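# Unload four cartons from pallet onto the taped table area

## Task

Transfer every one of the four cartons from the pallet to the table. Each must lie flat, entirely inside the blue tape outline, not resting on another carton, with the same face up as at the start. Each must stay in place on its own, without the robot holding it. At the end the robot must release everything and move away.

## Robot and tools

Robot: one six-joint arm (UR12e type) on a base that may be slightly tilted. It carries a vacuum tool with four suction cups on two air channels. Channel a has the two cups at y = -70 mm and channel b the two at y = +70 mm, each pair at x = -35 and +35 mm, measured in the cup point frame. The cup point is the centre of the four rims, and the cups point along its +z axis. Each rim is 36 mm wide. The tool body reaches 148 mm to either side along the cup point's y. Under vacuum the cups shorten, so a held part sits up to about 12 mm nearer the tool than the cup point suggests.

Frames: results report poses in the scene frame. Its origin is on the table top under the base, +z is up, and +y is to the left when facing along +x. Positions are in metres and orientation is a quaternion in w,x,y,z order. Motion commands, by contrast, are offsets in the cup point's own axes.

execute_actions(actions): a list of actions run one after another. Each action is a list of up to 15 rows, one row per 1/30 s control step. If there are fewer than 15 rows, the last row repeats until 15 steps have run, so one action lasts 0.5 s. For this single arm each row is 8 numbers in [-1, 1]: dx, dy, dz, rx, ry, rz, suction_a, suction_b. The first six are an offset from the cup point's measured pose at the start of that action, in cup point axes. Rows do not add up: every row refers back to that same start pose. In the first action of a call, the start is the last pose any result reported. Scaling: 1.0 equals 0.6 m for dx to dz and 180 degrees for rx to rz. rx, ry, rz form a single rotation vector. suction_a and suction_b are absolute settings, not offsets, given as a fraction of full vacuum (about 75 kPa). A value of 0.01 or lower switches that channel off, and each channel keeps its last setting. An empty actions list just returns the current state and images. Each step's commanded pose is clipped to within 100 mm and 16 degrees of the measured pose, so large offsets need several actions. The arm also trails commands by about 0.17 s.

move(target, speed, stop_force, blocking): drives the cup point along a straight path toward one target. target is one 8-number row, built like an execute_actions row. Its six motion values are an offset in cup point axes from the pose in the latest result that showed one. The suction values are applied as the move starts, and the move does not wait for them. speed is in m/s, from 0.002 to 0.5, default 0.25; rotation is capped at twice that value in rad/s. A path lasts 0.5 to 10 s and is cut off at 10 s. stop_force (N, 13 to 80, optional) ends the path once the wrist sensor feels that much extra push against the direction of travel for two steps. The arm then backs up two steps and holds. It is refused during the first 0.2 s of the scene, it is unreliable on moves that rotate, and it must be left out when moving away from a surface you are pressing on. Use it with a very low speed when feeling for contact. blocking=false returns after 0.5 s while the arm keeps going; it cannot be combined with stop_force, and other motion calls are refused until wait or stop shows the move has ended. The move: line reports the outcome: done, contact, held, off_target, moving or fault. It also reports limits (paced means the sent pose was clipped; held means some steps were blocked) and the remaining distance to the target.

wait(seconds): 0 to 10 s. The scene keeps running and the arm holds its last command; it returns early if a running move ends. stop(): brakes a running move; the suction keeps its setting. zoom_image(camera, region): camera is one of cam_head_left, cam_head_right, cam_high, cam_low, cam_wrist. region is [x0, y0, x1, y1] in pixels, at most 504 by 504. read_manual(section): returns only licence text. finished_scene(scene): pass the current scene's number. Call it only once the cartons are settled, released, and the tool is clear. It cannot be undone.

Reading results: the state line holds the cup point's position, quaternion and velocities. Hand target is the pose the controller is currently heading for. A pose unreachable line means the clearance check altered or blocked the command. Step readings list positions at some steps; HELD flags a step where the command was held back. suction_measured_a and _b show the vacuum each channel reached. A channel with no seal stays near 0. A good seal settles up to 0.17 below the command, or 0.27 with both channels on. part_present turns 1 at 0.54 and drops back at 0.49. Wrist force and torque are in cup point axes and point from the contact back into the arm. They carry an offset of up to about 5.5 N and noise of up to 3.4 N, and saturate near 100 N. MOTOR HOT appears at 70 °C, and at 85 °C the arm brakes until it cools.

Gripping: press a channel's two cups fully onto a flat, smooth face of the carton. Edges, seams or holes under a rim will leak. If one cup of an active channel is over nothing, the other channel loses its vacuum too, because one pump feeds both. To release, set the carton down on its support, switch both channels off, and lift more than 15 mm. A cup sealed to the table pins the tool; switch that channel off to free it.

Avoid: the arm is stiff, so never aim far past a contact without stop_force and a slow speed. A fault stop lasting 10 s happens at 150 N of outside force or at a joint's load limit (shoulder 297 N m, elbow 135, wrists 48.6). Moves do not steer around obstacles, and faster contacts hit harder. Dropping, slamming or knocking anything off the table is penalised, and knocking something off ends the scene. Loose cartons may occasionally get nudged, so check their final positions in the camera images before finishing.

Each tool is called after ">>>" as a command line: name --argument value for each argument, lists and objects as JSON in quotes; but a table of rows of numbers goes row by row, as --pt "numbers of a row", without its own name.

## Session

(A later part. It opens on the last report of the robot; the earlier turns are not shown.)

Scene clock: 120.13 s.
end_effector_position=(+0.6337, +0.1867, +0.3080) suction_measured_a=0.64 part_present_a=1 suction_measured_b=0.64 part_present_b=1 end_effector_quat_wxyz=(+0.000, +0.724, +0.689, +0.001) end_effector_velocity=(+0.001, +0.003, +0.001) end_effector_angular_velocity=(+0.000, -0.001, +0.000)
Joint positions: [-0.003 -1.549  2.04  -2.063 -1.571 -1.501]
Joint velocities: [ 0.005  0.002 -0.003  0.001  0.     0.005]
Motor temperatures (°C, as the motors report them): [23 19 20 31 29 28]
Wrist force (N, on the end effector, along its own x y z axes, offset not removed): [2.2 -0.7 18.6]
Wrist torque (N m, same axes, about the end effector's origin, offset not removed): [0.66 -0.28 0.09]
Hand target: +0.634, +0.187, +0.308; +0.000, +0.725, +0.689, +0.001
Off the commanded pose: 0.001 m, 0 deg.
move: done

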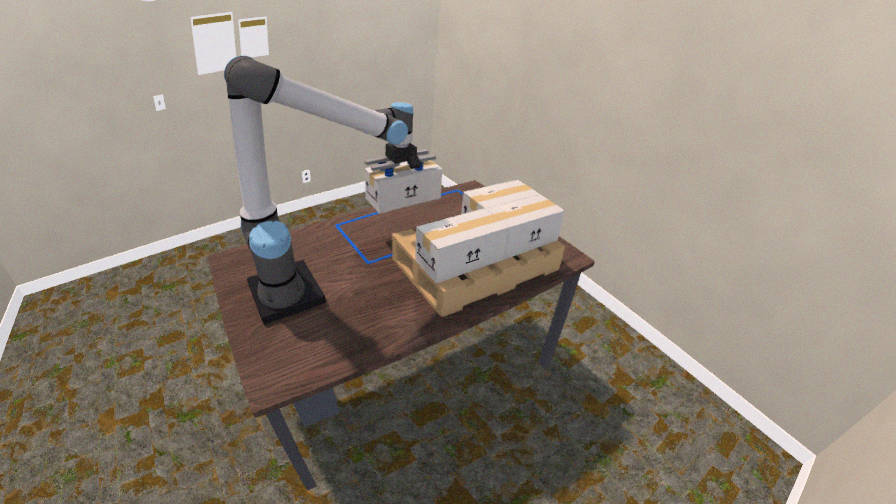

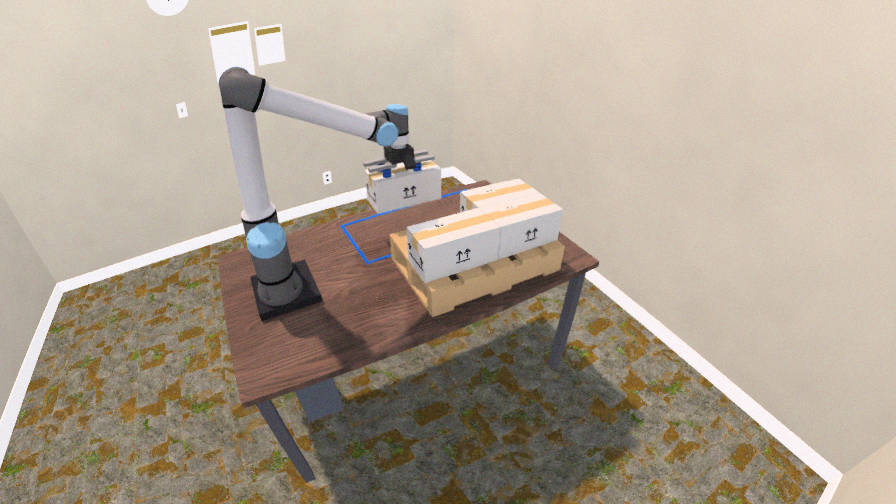

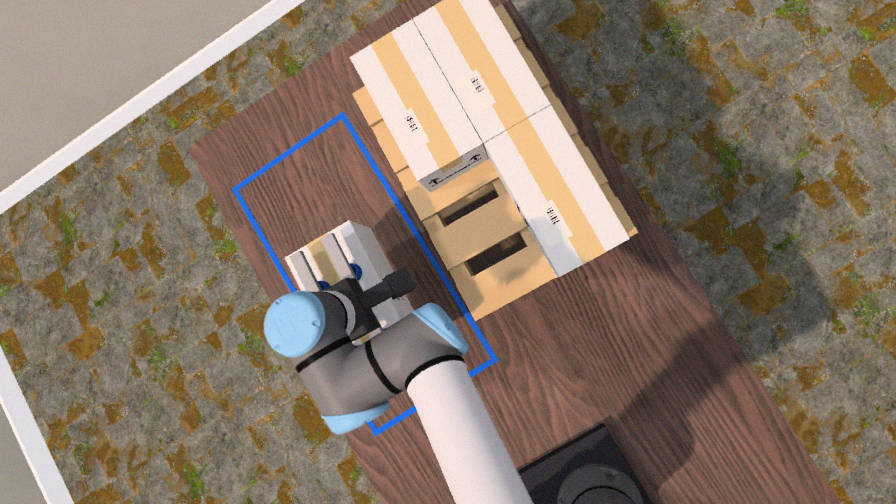

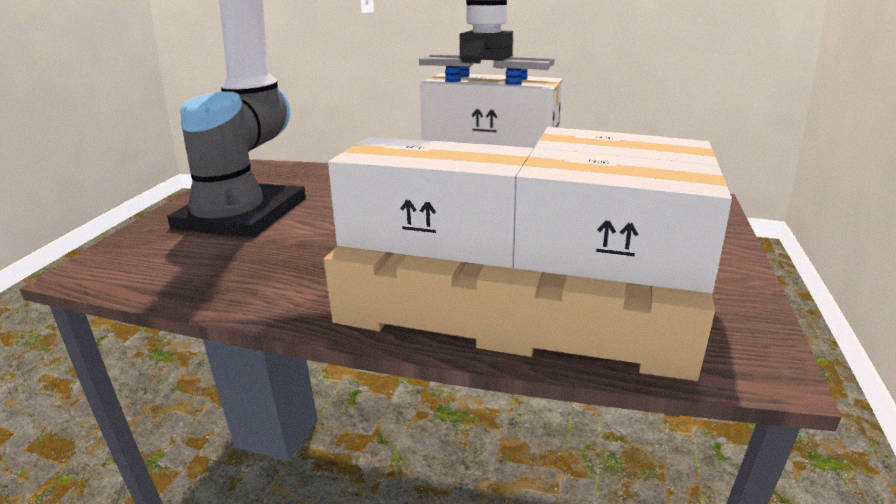

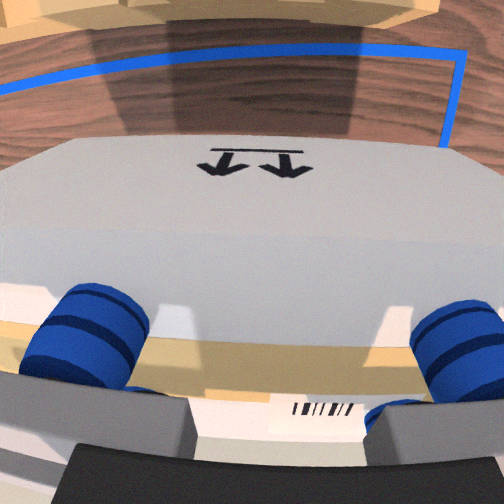

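>>> move --target '[0.087,0.568,0.2,0,0,-0.516,1,1]' --speed 0.35

Scene clock: 130.23 s.
end_effector_position=(+0.9765, +0.2219, +0.1887) suction_measured_a=0.64 part_present_a=1 suction_measured_b=0.64 part_present_b=1 end_effector_quat_wxyz=(+0.001, +0.001, +1.000, +0.000) end_effector_velocity=(+0.002, +0.001, -0.001) end_effector_angular_velocity=(-0.000, +0.002, +0.013)
Joint positions: [ 0.025 -0.938  1.431 -2.065 -1.571 -3.092]
Joint velocities: [ 0.     0.005 -0.007  0.004  0.    -0.013]
Motor temperatures (°C, as the motors report them): [23 19 20 31 29 28]
Wrist force (N, on the end effector, along its own x y z axes, offset not removed): [1.1 -0.1 19.0]
Wrist torque (N m, same axes, about the end effector's origin, offset not removed): [0.71 -0.20 0.13]
Hand target: +0.977, +0.222, +0.189; +0.001, -0.000, +1.000, +0.000
Off the commanded pose: 0.000 m, 0 deg.
move: done

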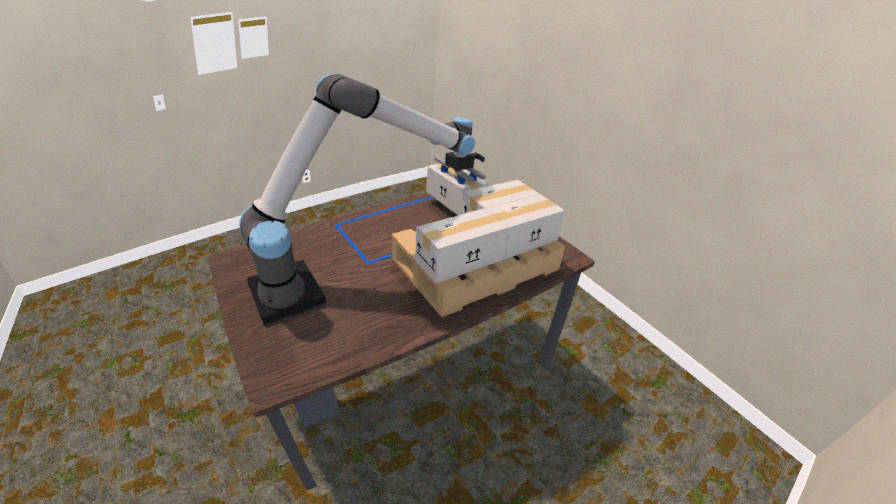

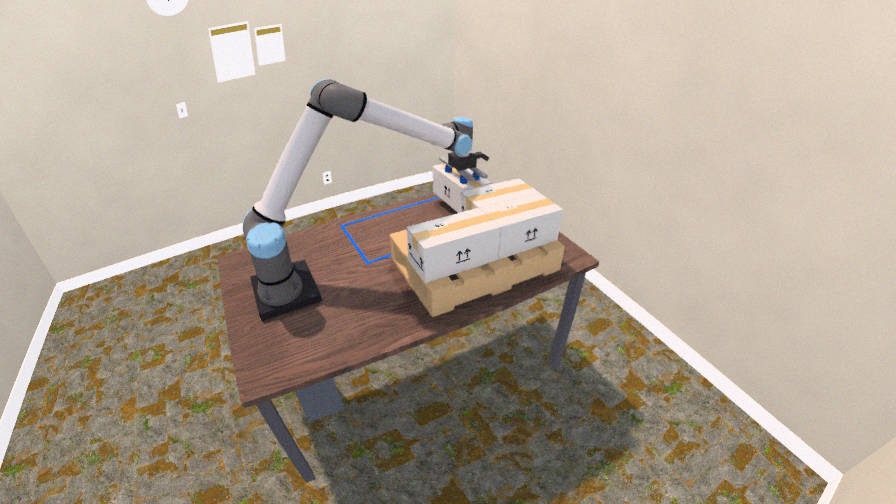

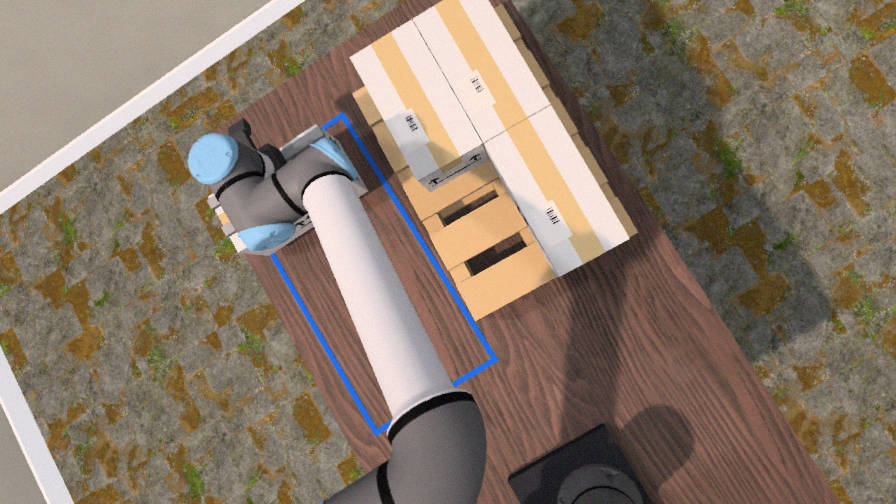

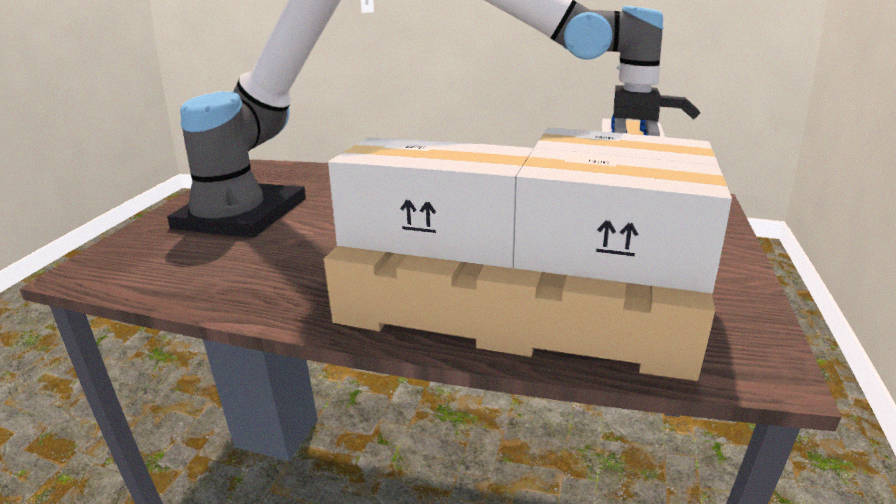

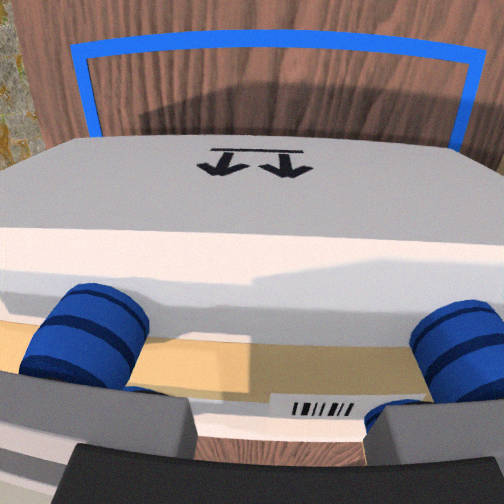

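>>> move --target '[-0.055,-0.028,0.055,0,0,0,1,1]' --speed 0.1

Scene clock: 137.37 s.
end_effector_position=(+1.0092, +0.2052, +0.1560) suction_measured_a=0.64 part_present_a=1 suction_measured_b=0.64 part_present_b=1 end_effector_quat_wxyz=(+0.001, +0.001, +1.000, +0.000) end_effector_velocity=(+0.002, +0.000, -0.002) end_effector_angular_velocity=(-0.001, +0.000, +0.001)
Joint positions: [ 0.007 -0.87   1.377 -2.079 -1.571 -3.11 ]
Joint velocities: [ 0.     0.005 -0.004 -0.    -0.    -0.001]
Motor temperatures (°C, as the motors report them): [23 19 20 31 29 28]
Wrist force (N, on the end effector, along its own x y z axes, offset not removed): [0.5 -0.8 17.6]
Wrist torque (N m, same axes, about the end effector's origin, offset not removed): [0.60 -0.21 0.14]
Hand target: +1.009, +0.205, +0.156; +0.001, +0.001, +1.000, +0.000
Off the commanded pose: 0.000 m, 0 deg.
move: done

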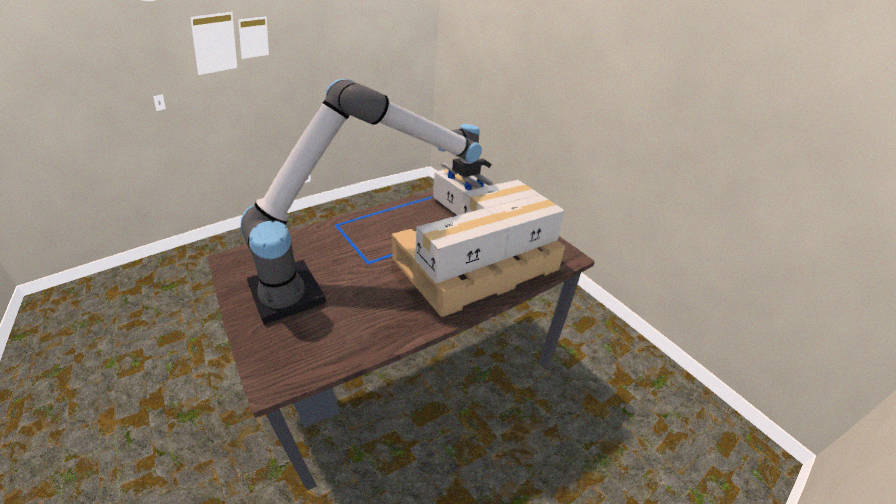

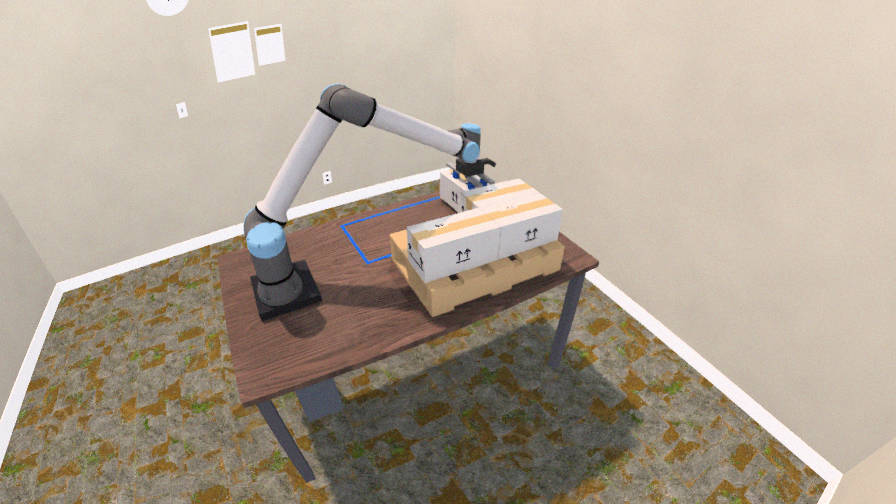

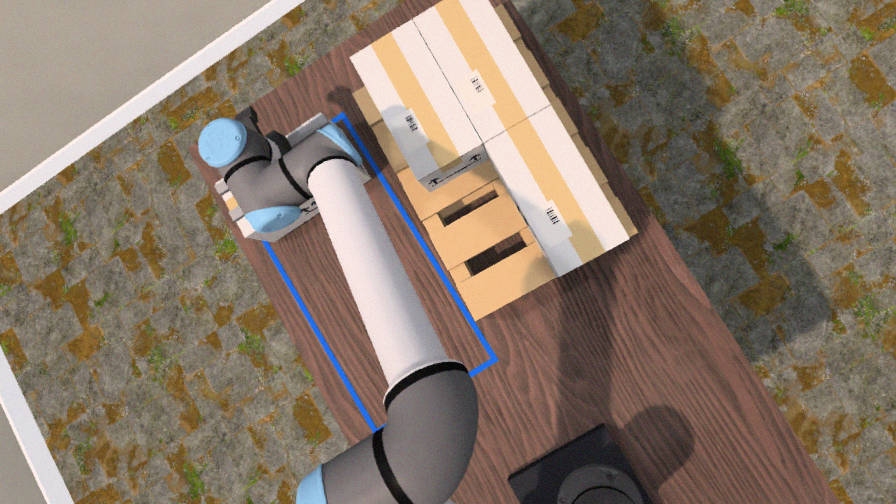

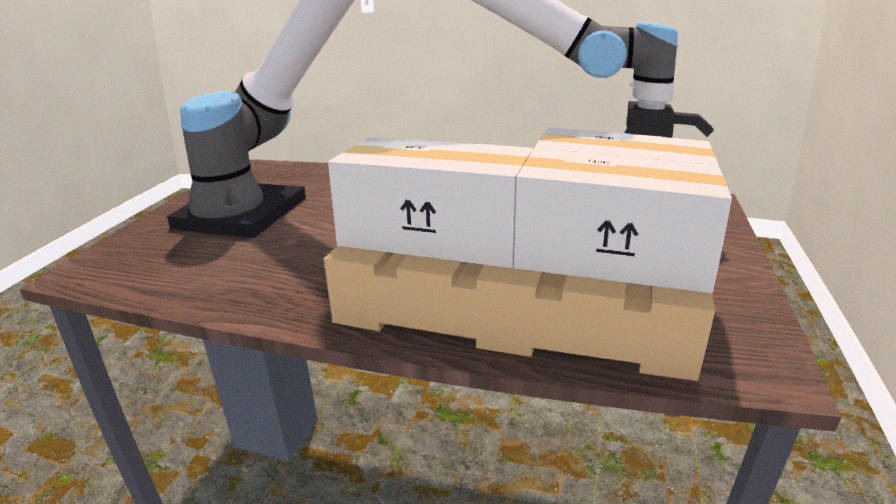

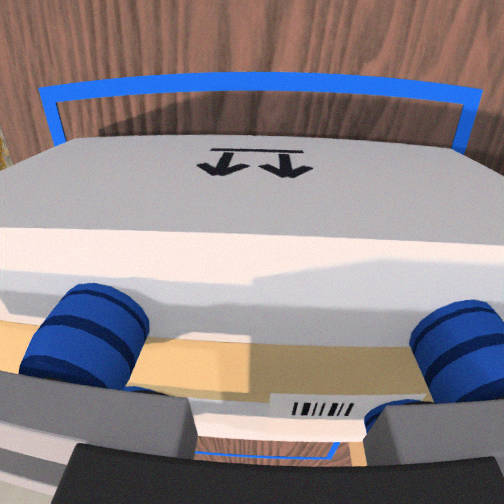

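>>> move --target '[0,0,0.07,0,0,0,1,1]' --speed 0.012 --stop_force 18

>>> execute_actions --actions '[[[0,0,-0.002,0,0,0,0,0]]]'

Scene clock: 146.97 s.
end_effector_position=(+1.0095, +0.2051, +0.1376) suction_measured_a=0.64 part_present_a=1 suction_measured_b=0.64 part_present_b=1 end_effector_quat_wxyz=(+0.001, +0.001, +1.000, +0.000) end_effector_velocity=(-0.001, +0.001, +0.003) end_effector_angular_velocity=(-0.000, +0.002, +0.001)
Joint positions: [ 0.007 -0.854  1.386 -2.104 -1.571 -3.11 ]
Joint velocities: [ 0.001 -0.003 -0.002  0.006 -0.     0.   ]
Motor temperatures (°C, as the motors report them): [23 19 20 31 29 28]
Wrist force (N, on the end effector, along its own x y z axes, offset not removed): [-9.9 -0.5 -12.9]
Wrist torque (N m, same axes, about the end effector's origin, offset not removed): [1.19 -0.34 0.01]
Hand target: +1.009, +0.205, +0.138; +0.001, +0.001, +1.000, +0.000
Off the commanded pose: 0.024 m, 0 deg.
move: contact

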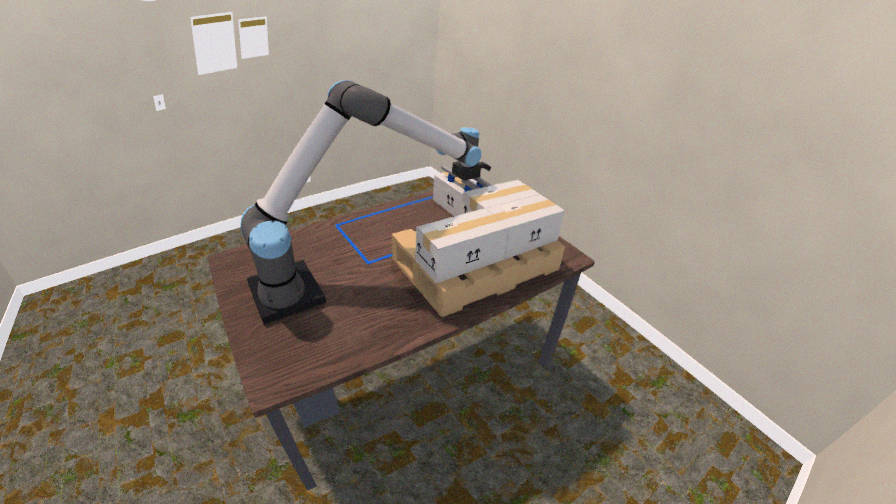

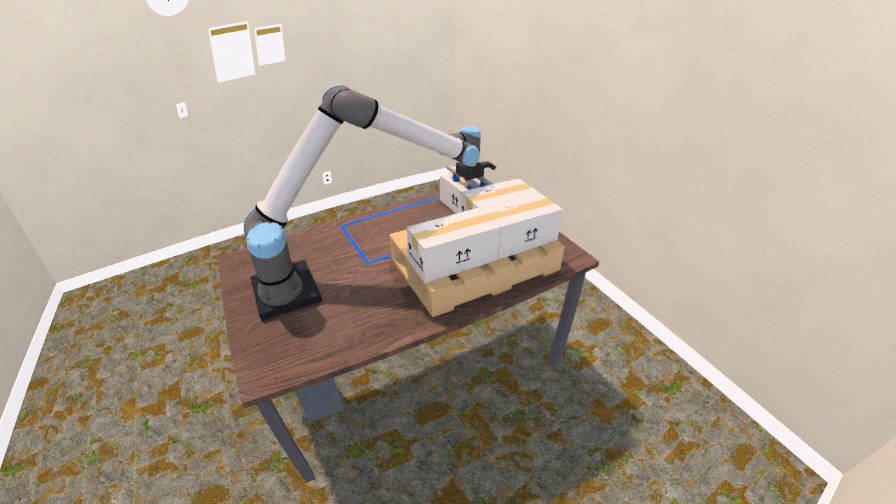

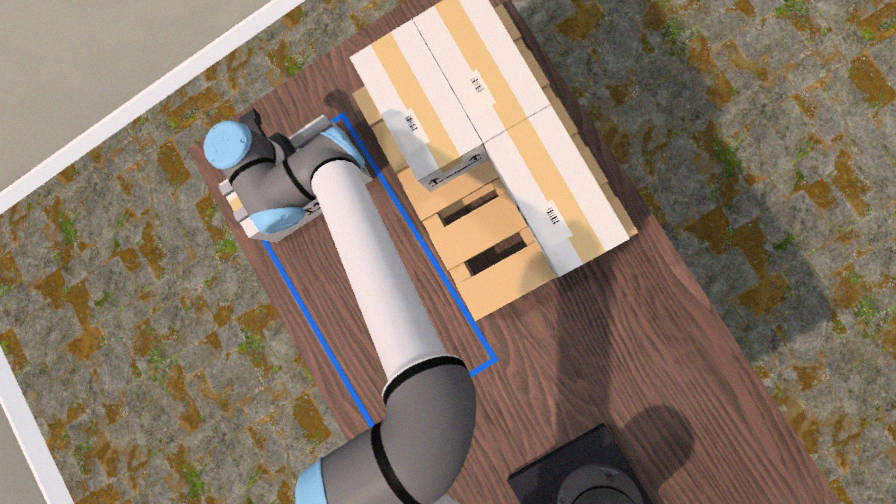

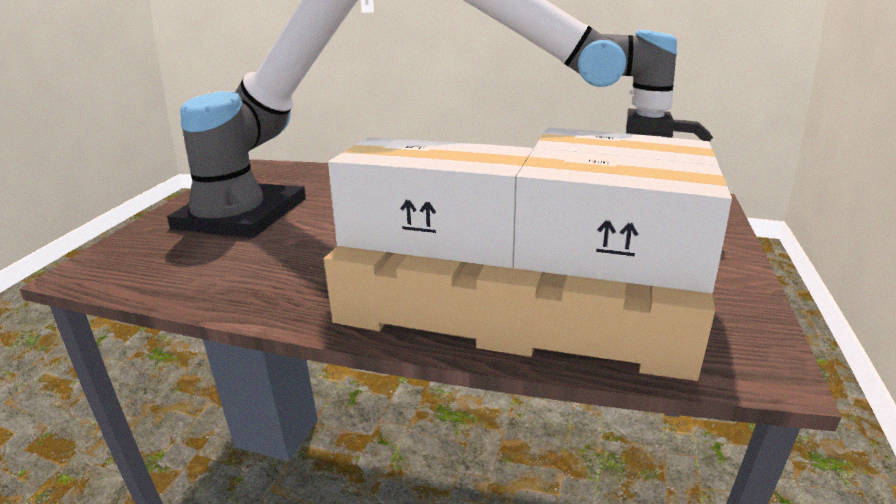

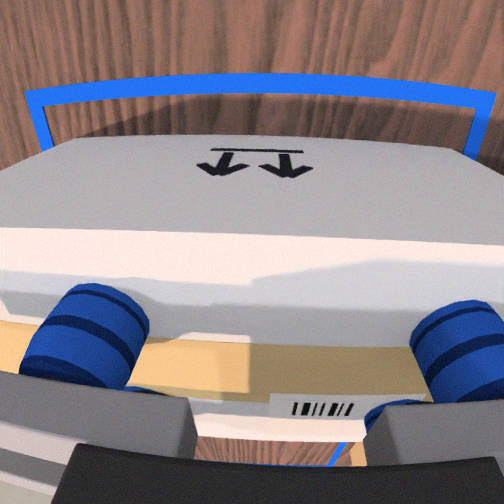

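Scene clock: 147.47 s.
end_effector_position=(+1.0095, +0.2051, +0.1388) suction_measured_a=0.01 part_present_a=0 suction_measured_b=0.01 part_present_b=0 end_effector_quat_wxyz=(+0.001, +0.001, +1.000, +0.000) end_effector_velocity=(-0.000, -0.000, -0.001) end_effector_angular_velocity=(-0.000, +0.001, -0.000)
Joint positions: [ 0.007 -0.855  1.385 -2.102 -1.571 -3.11 ]
Joint velocities: [-0.     0.001 -0.     0.    -0.     0.   ]
Motor temperatures (°C, as the motors report them): [23 19 20 31 29 28]
Wrist force (N, on the end effector, along its own x y z axes, offset not removed): [2.2 -1.3 -44.3]
Wrist torque (N m, same axes, about the end effector's origin, offset not removed): [-0.10 -0.26 0.09]
Hand target: +1.009, +0.205, +0.139; +0.001, +0.001, +1.000, +0.000
Off the commanded pose: 0.000 m, 0 deg.
Step readings (end_effector_position):
0: (+1.0095, +0.2051, +0.1376)
1: (+1.0094, +0.2051, +0.1377)
2: (+1.0095, +0.2051, +0.1380)
4: (+1.0096, +0.2051, +0.1386)
8: (+1.0095, +0.2051, +0.1388)
15: end_effector_position above

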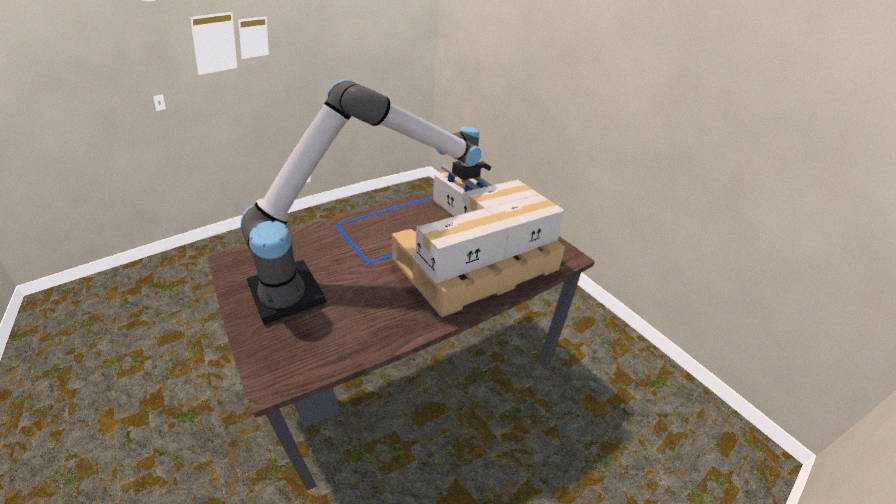

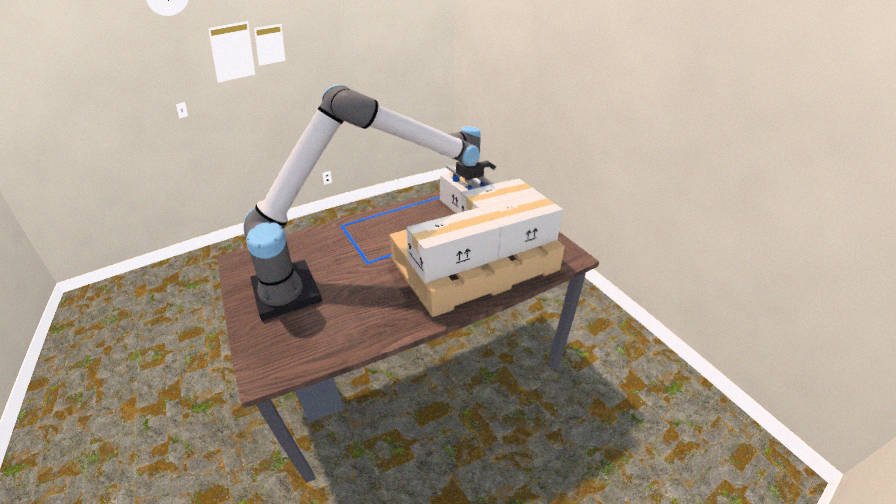

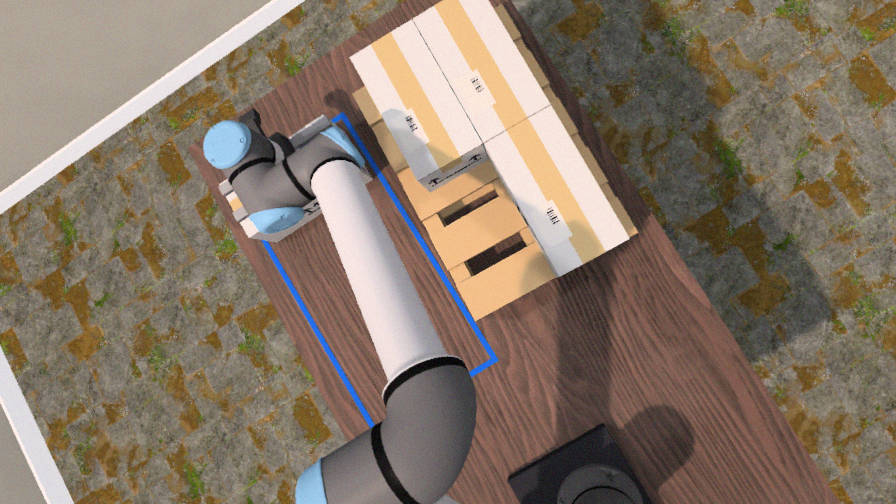

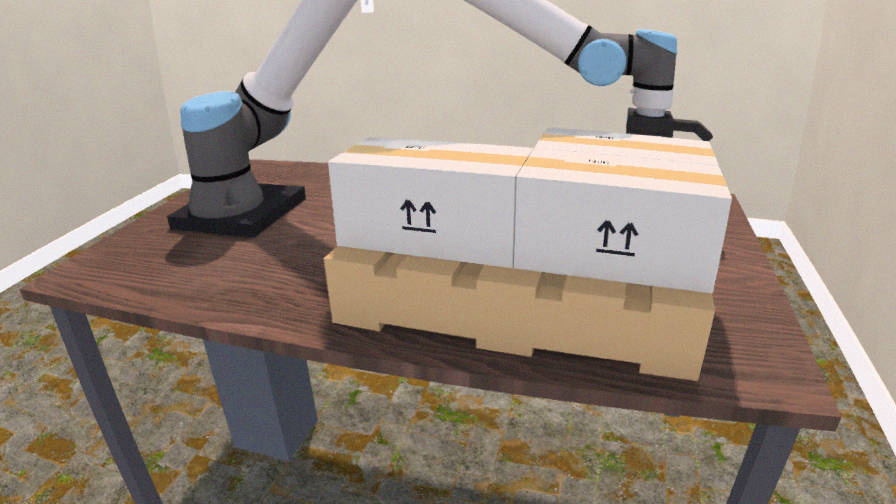

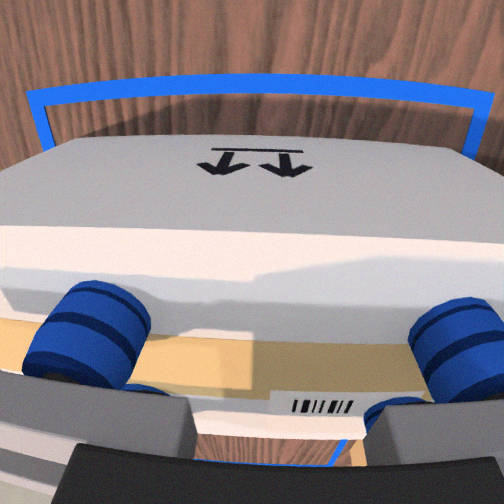

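>>> move --target '[0,0,-0.31,0,0,0,0,0]' --speed 0.4

>>> move --target '[0.1275,-0.555,0.04,0,0,0.516,0,0]' --speed 0.5

Scene clock: 155.97 s.
end_effector_position=(+1.0092, +0.2050, +0.3244) suction_measured_a=0.01 part_present_a=0 suction_measured_b=0.01 part_present_b=0 end_effector_quat_wxyz=(+0.001, +0.001, +1.000, +0.000) end_effector_velocity=(+0.000, +0.000, +0.003) end_effector_angular_velocity=(-0.000, +0.000, +0.000)
Joint positions: [ 0.007 -0.977  1.24  -1.835 -1.571 -3.11 ]
Joint velocities: [ 0.    -0.001 -0.004  0.005 -0.    -0.   ]
Motor temperatures (°C, as the motors report them): [23 19 20 31 29 28]
Wrist force (N, on the end effector, along its own x y z axes, offset not removed): [-2.1 -0.6 -1.4]
Wrist torque (N m, same axes, about the end effector's origin, offset not removed): [-0.15 0.30 0.12]
Hand target: +1.009, +0.205, +0.325; +0.001, +0.001, +1.000, +0.000
Off the commanded pose: 0.000 m, 0 deg.
move: done

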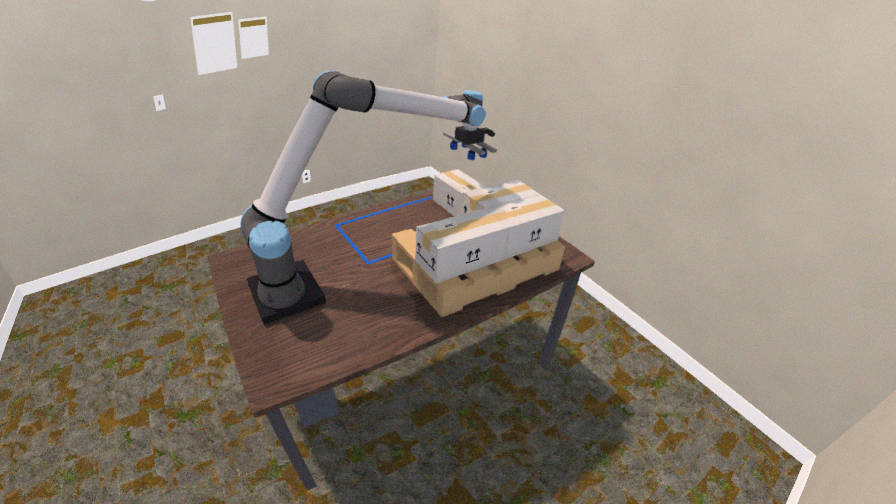

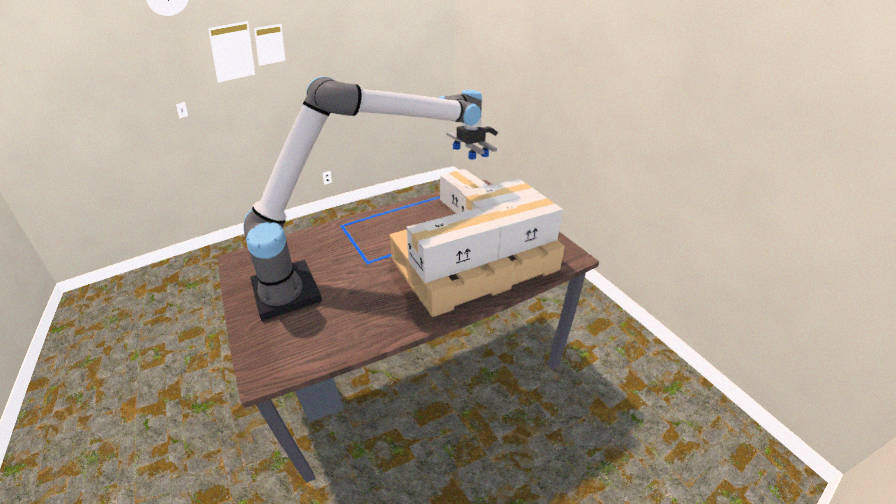

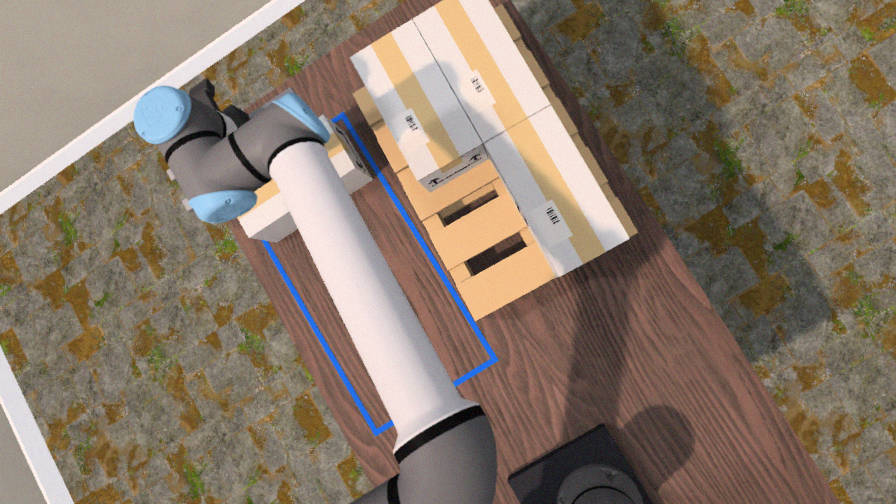

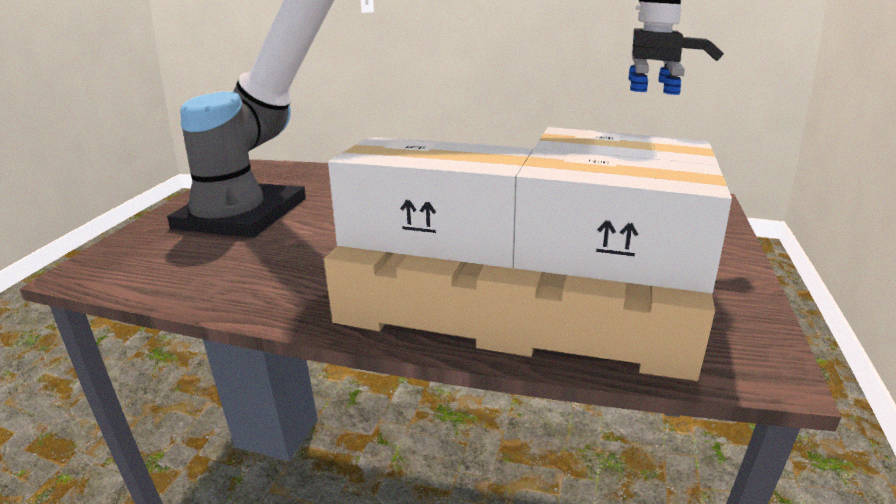

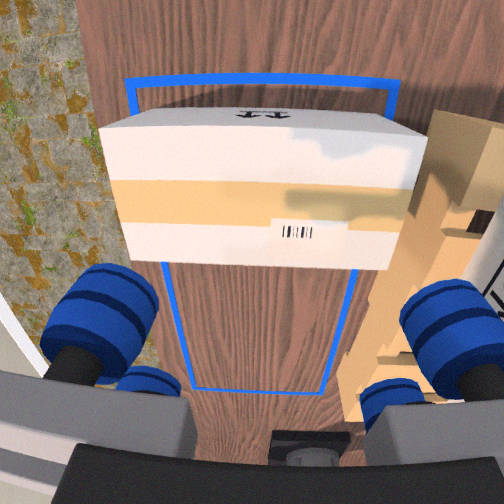

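Scene clock: 158.30 s.
end_effector_position=(+0.9324, -0.1274, +0.3000) suction_measured_a=0.01 part_present_a=0 suction_measured_b=0.01 part_present_b=0 end_effector_quat_wxyz=(+0.000, +0.724, +0.689, +0.001) end_effector_velocity=(-0.001, -0.003, +0.000) end_effector_angular_velocity=(+0.000, -0.001, -0.015)
Joint positions: [-0.345 -1.107  1.488 -1.954 -1.57  -1.843]
Joint velocities: [-0.003 -0.001  0.001 -0.001  0.001  0.012]
Motor temperatures (°C, as the motors report them): [23 19 20 31 29 28]
Wrist force (N, on the end effector, along its own x y z axes, offset not removed): [-1.6 -0.9 -2.2]
Wrist torque (N m, same axes, about the end effector's origin, offset not removed): [-0.16 0.10 0.14]
Hand target: +0.932, -0.128, +0.300; +0.000, +0.725, +0.689, +0.001
Off the commanded pose: 0.000 m, 0 deg.
move: done

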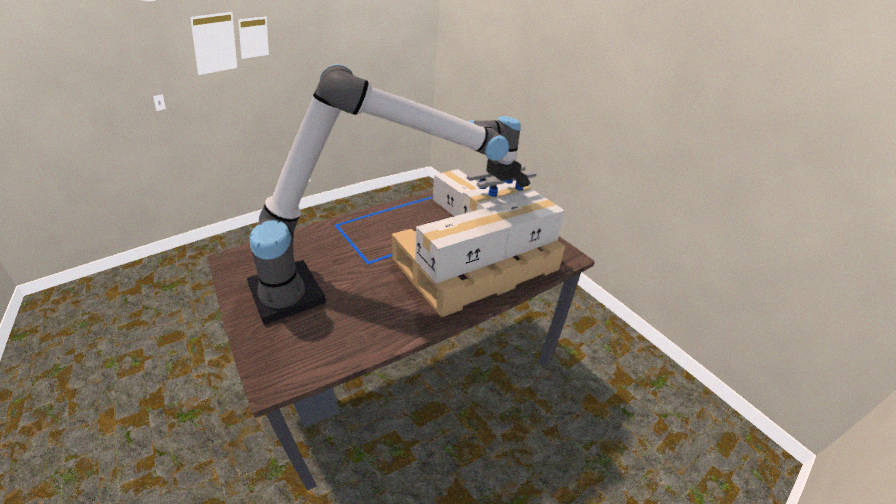

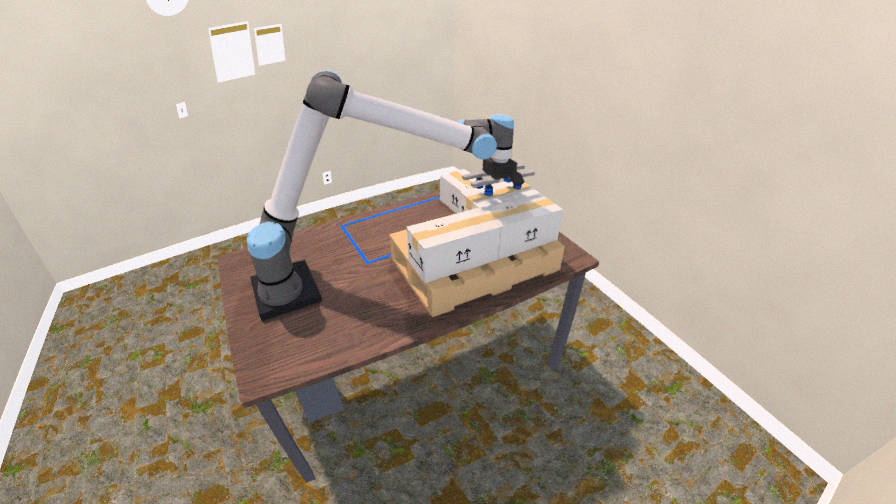

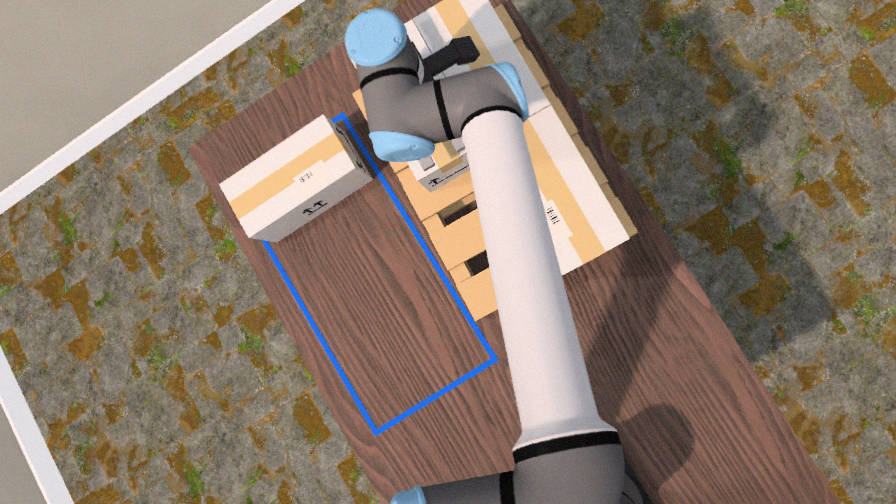

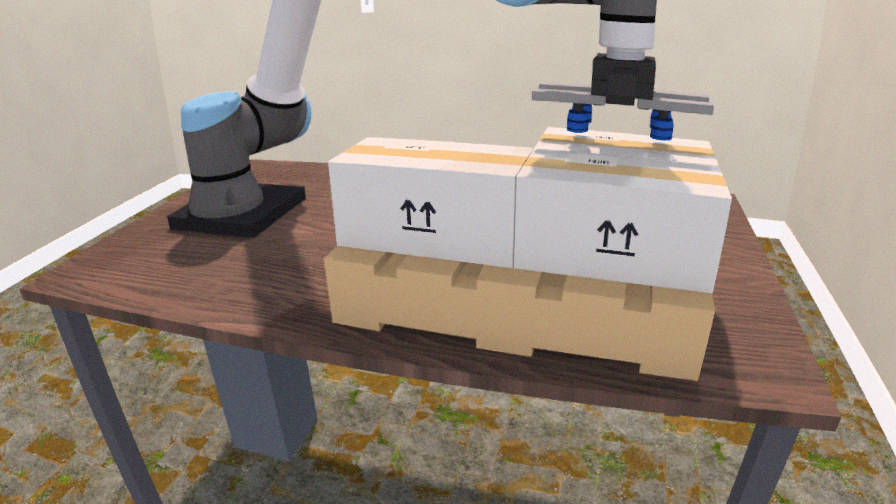

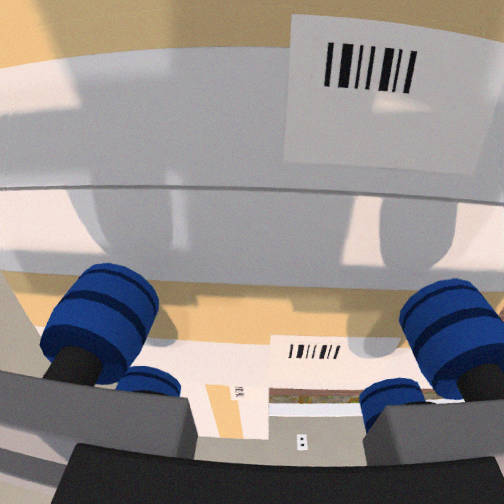

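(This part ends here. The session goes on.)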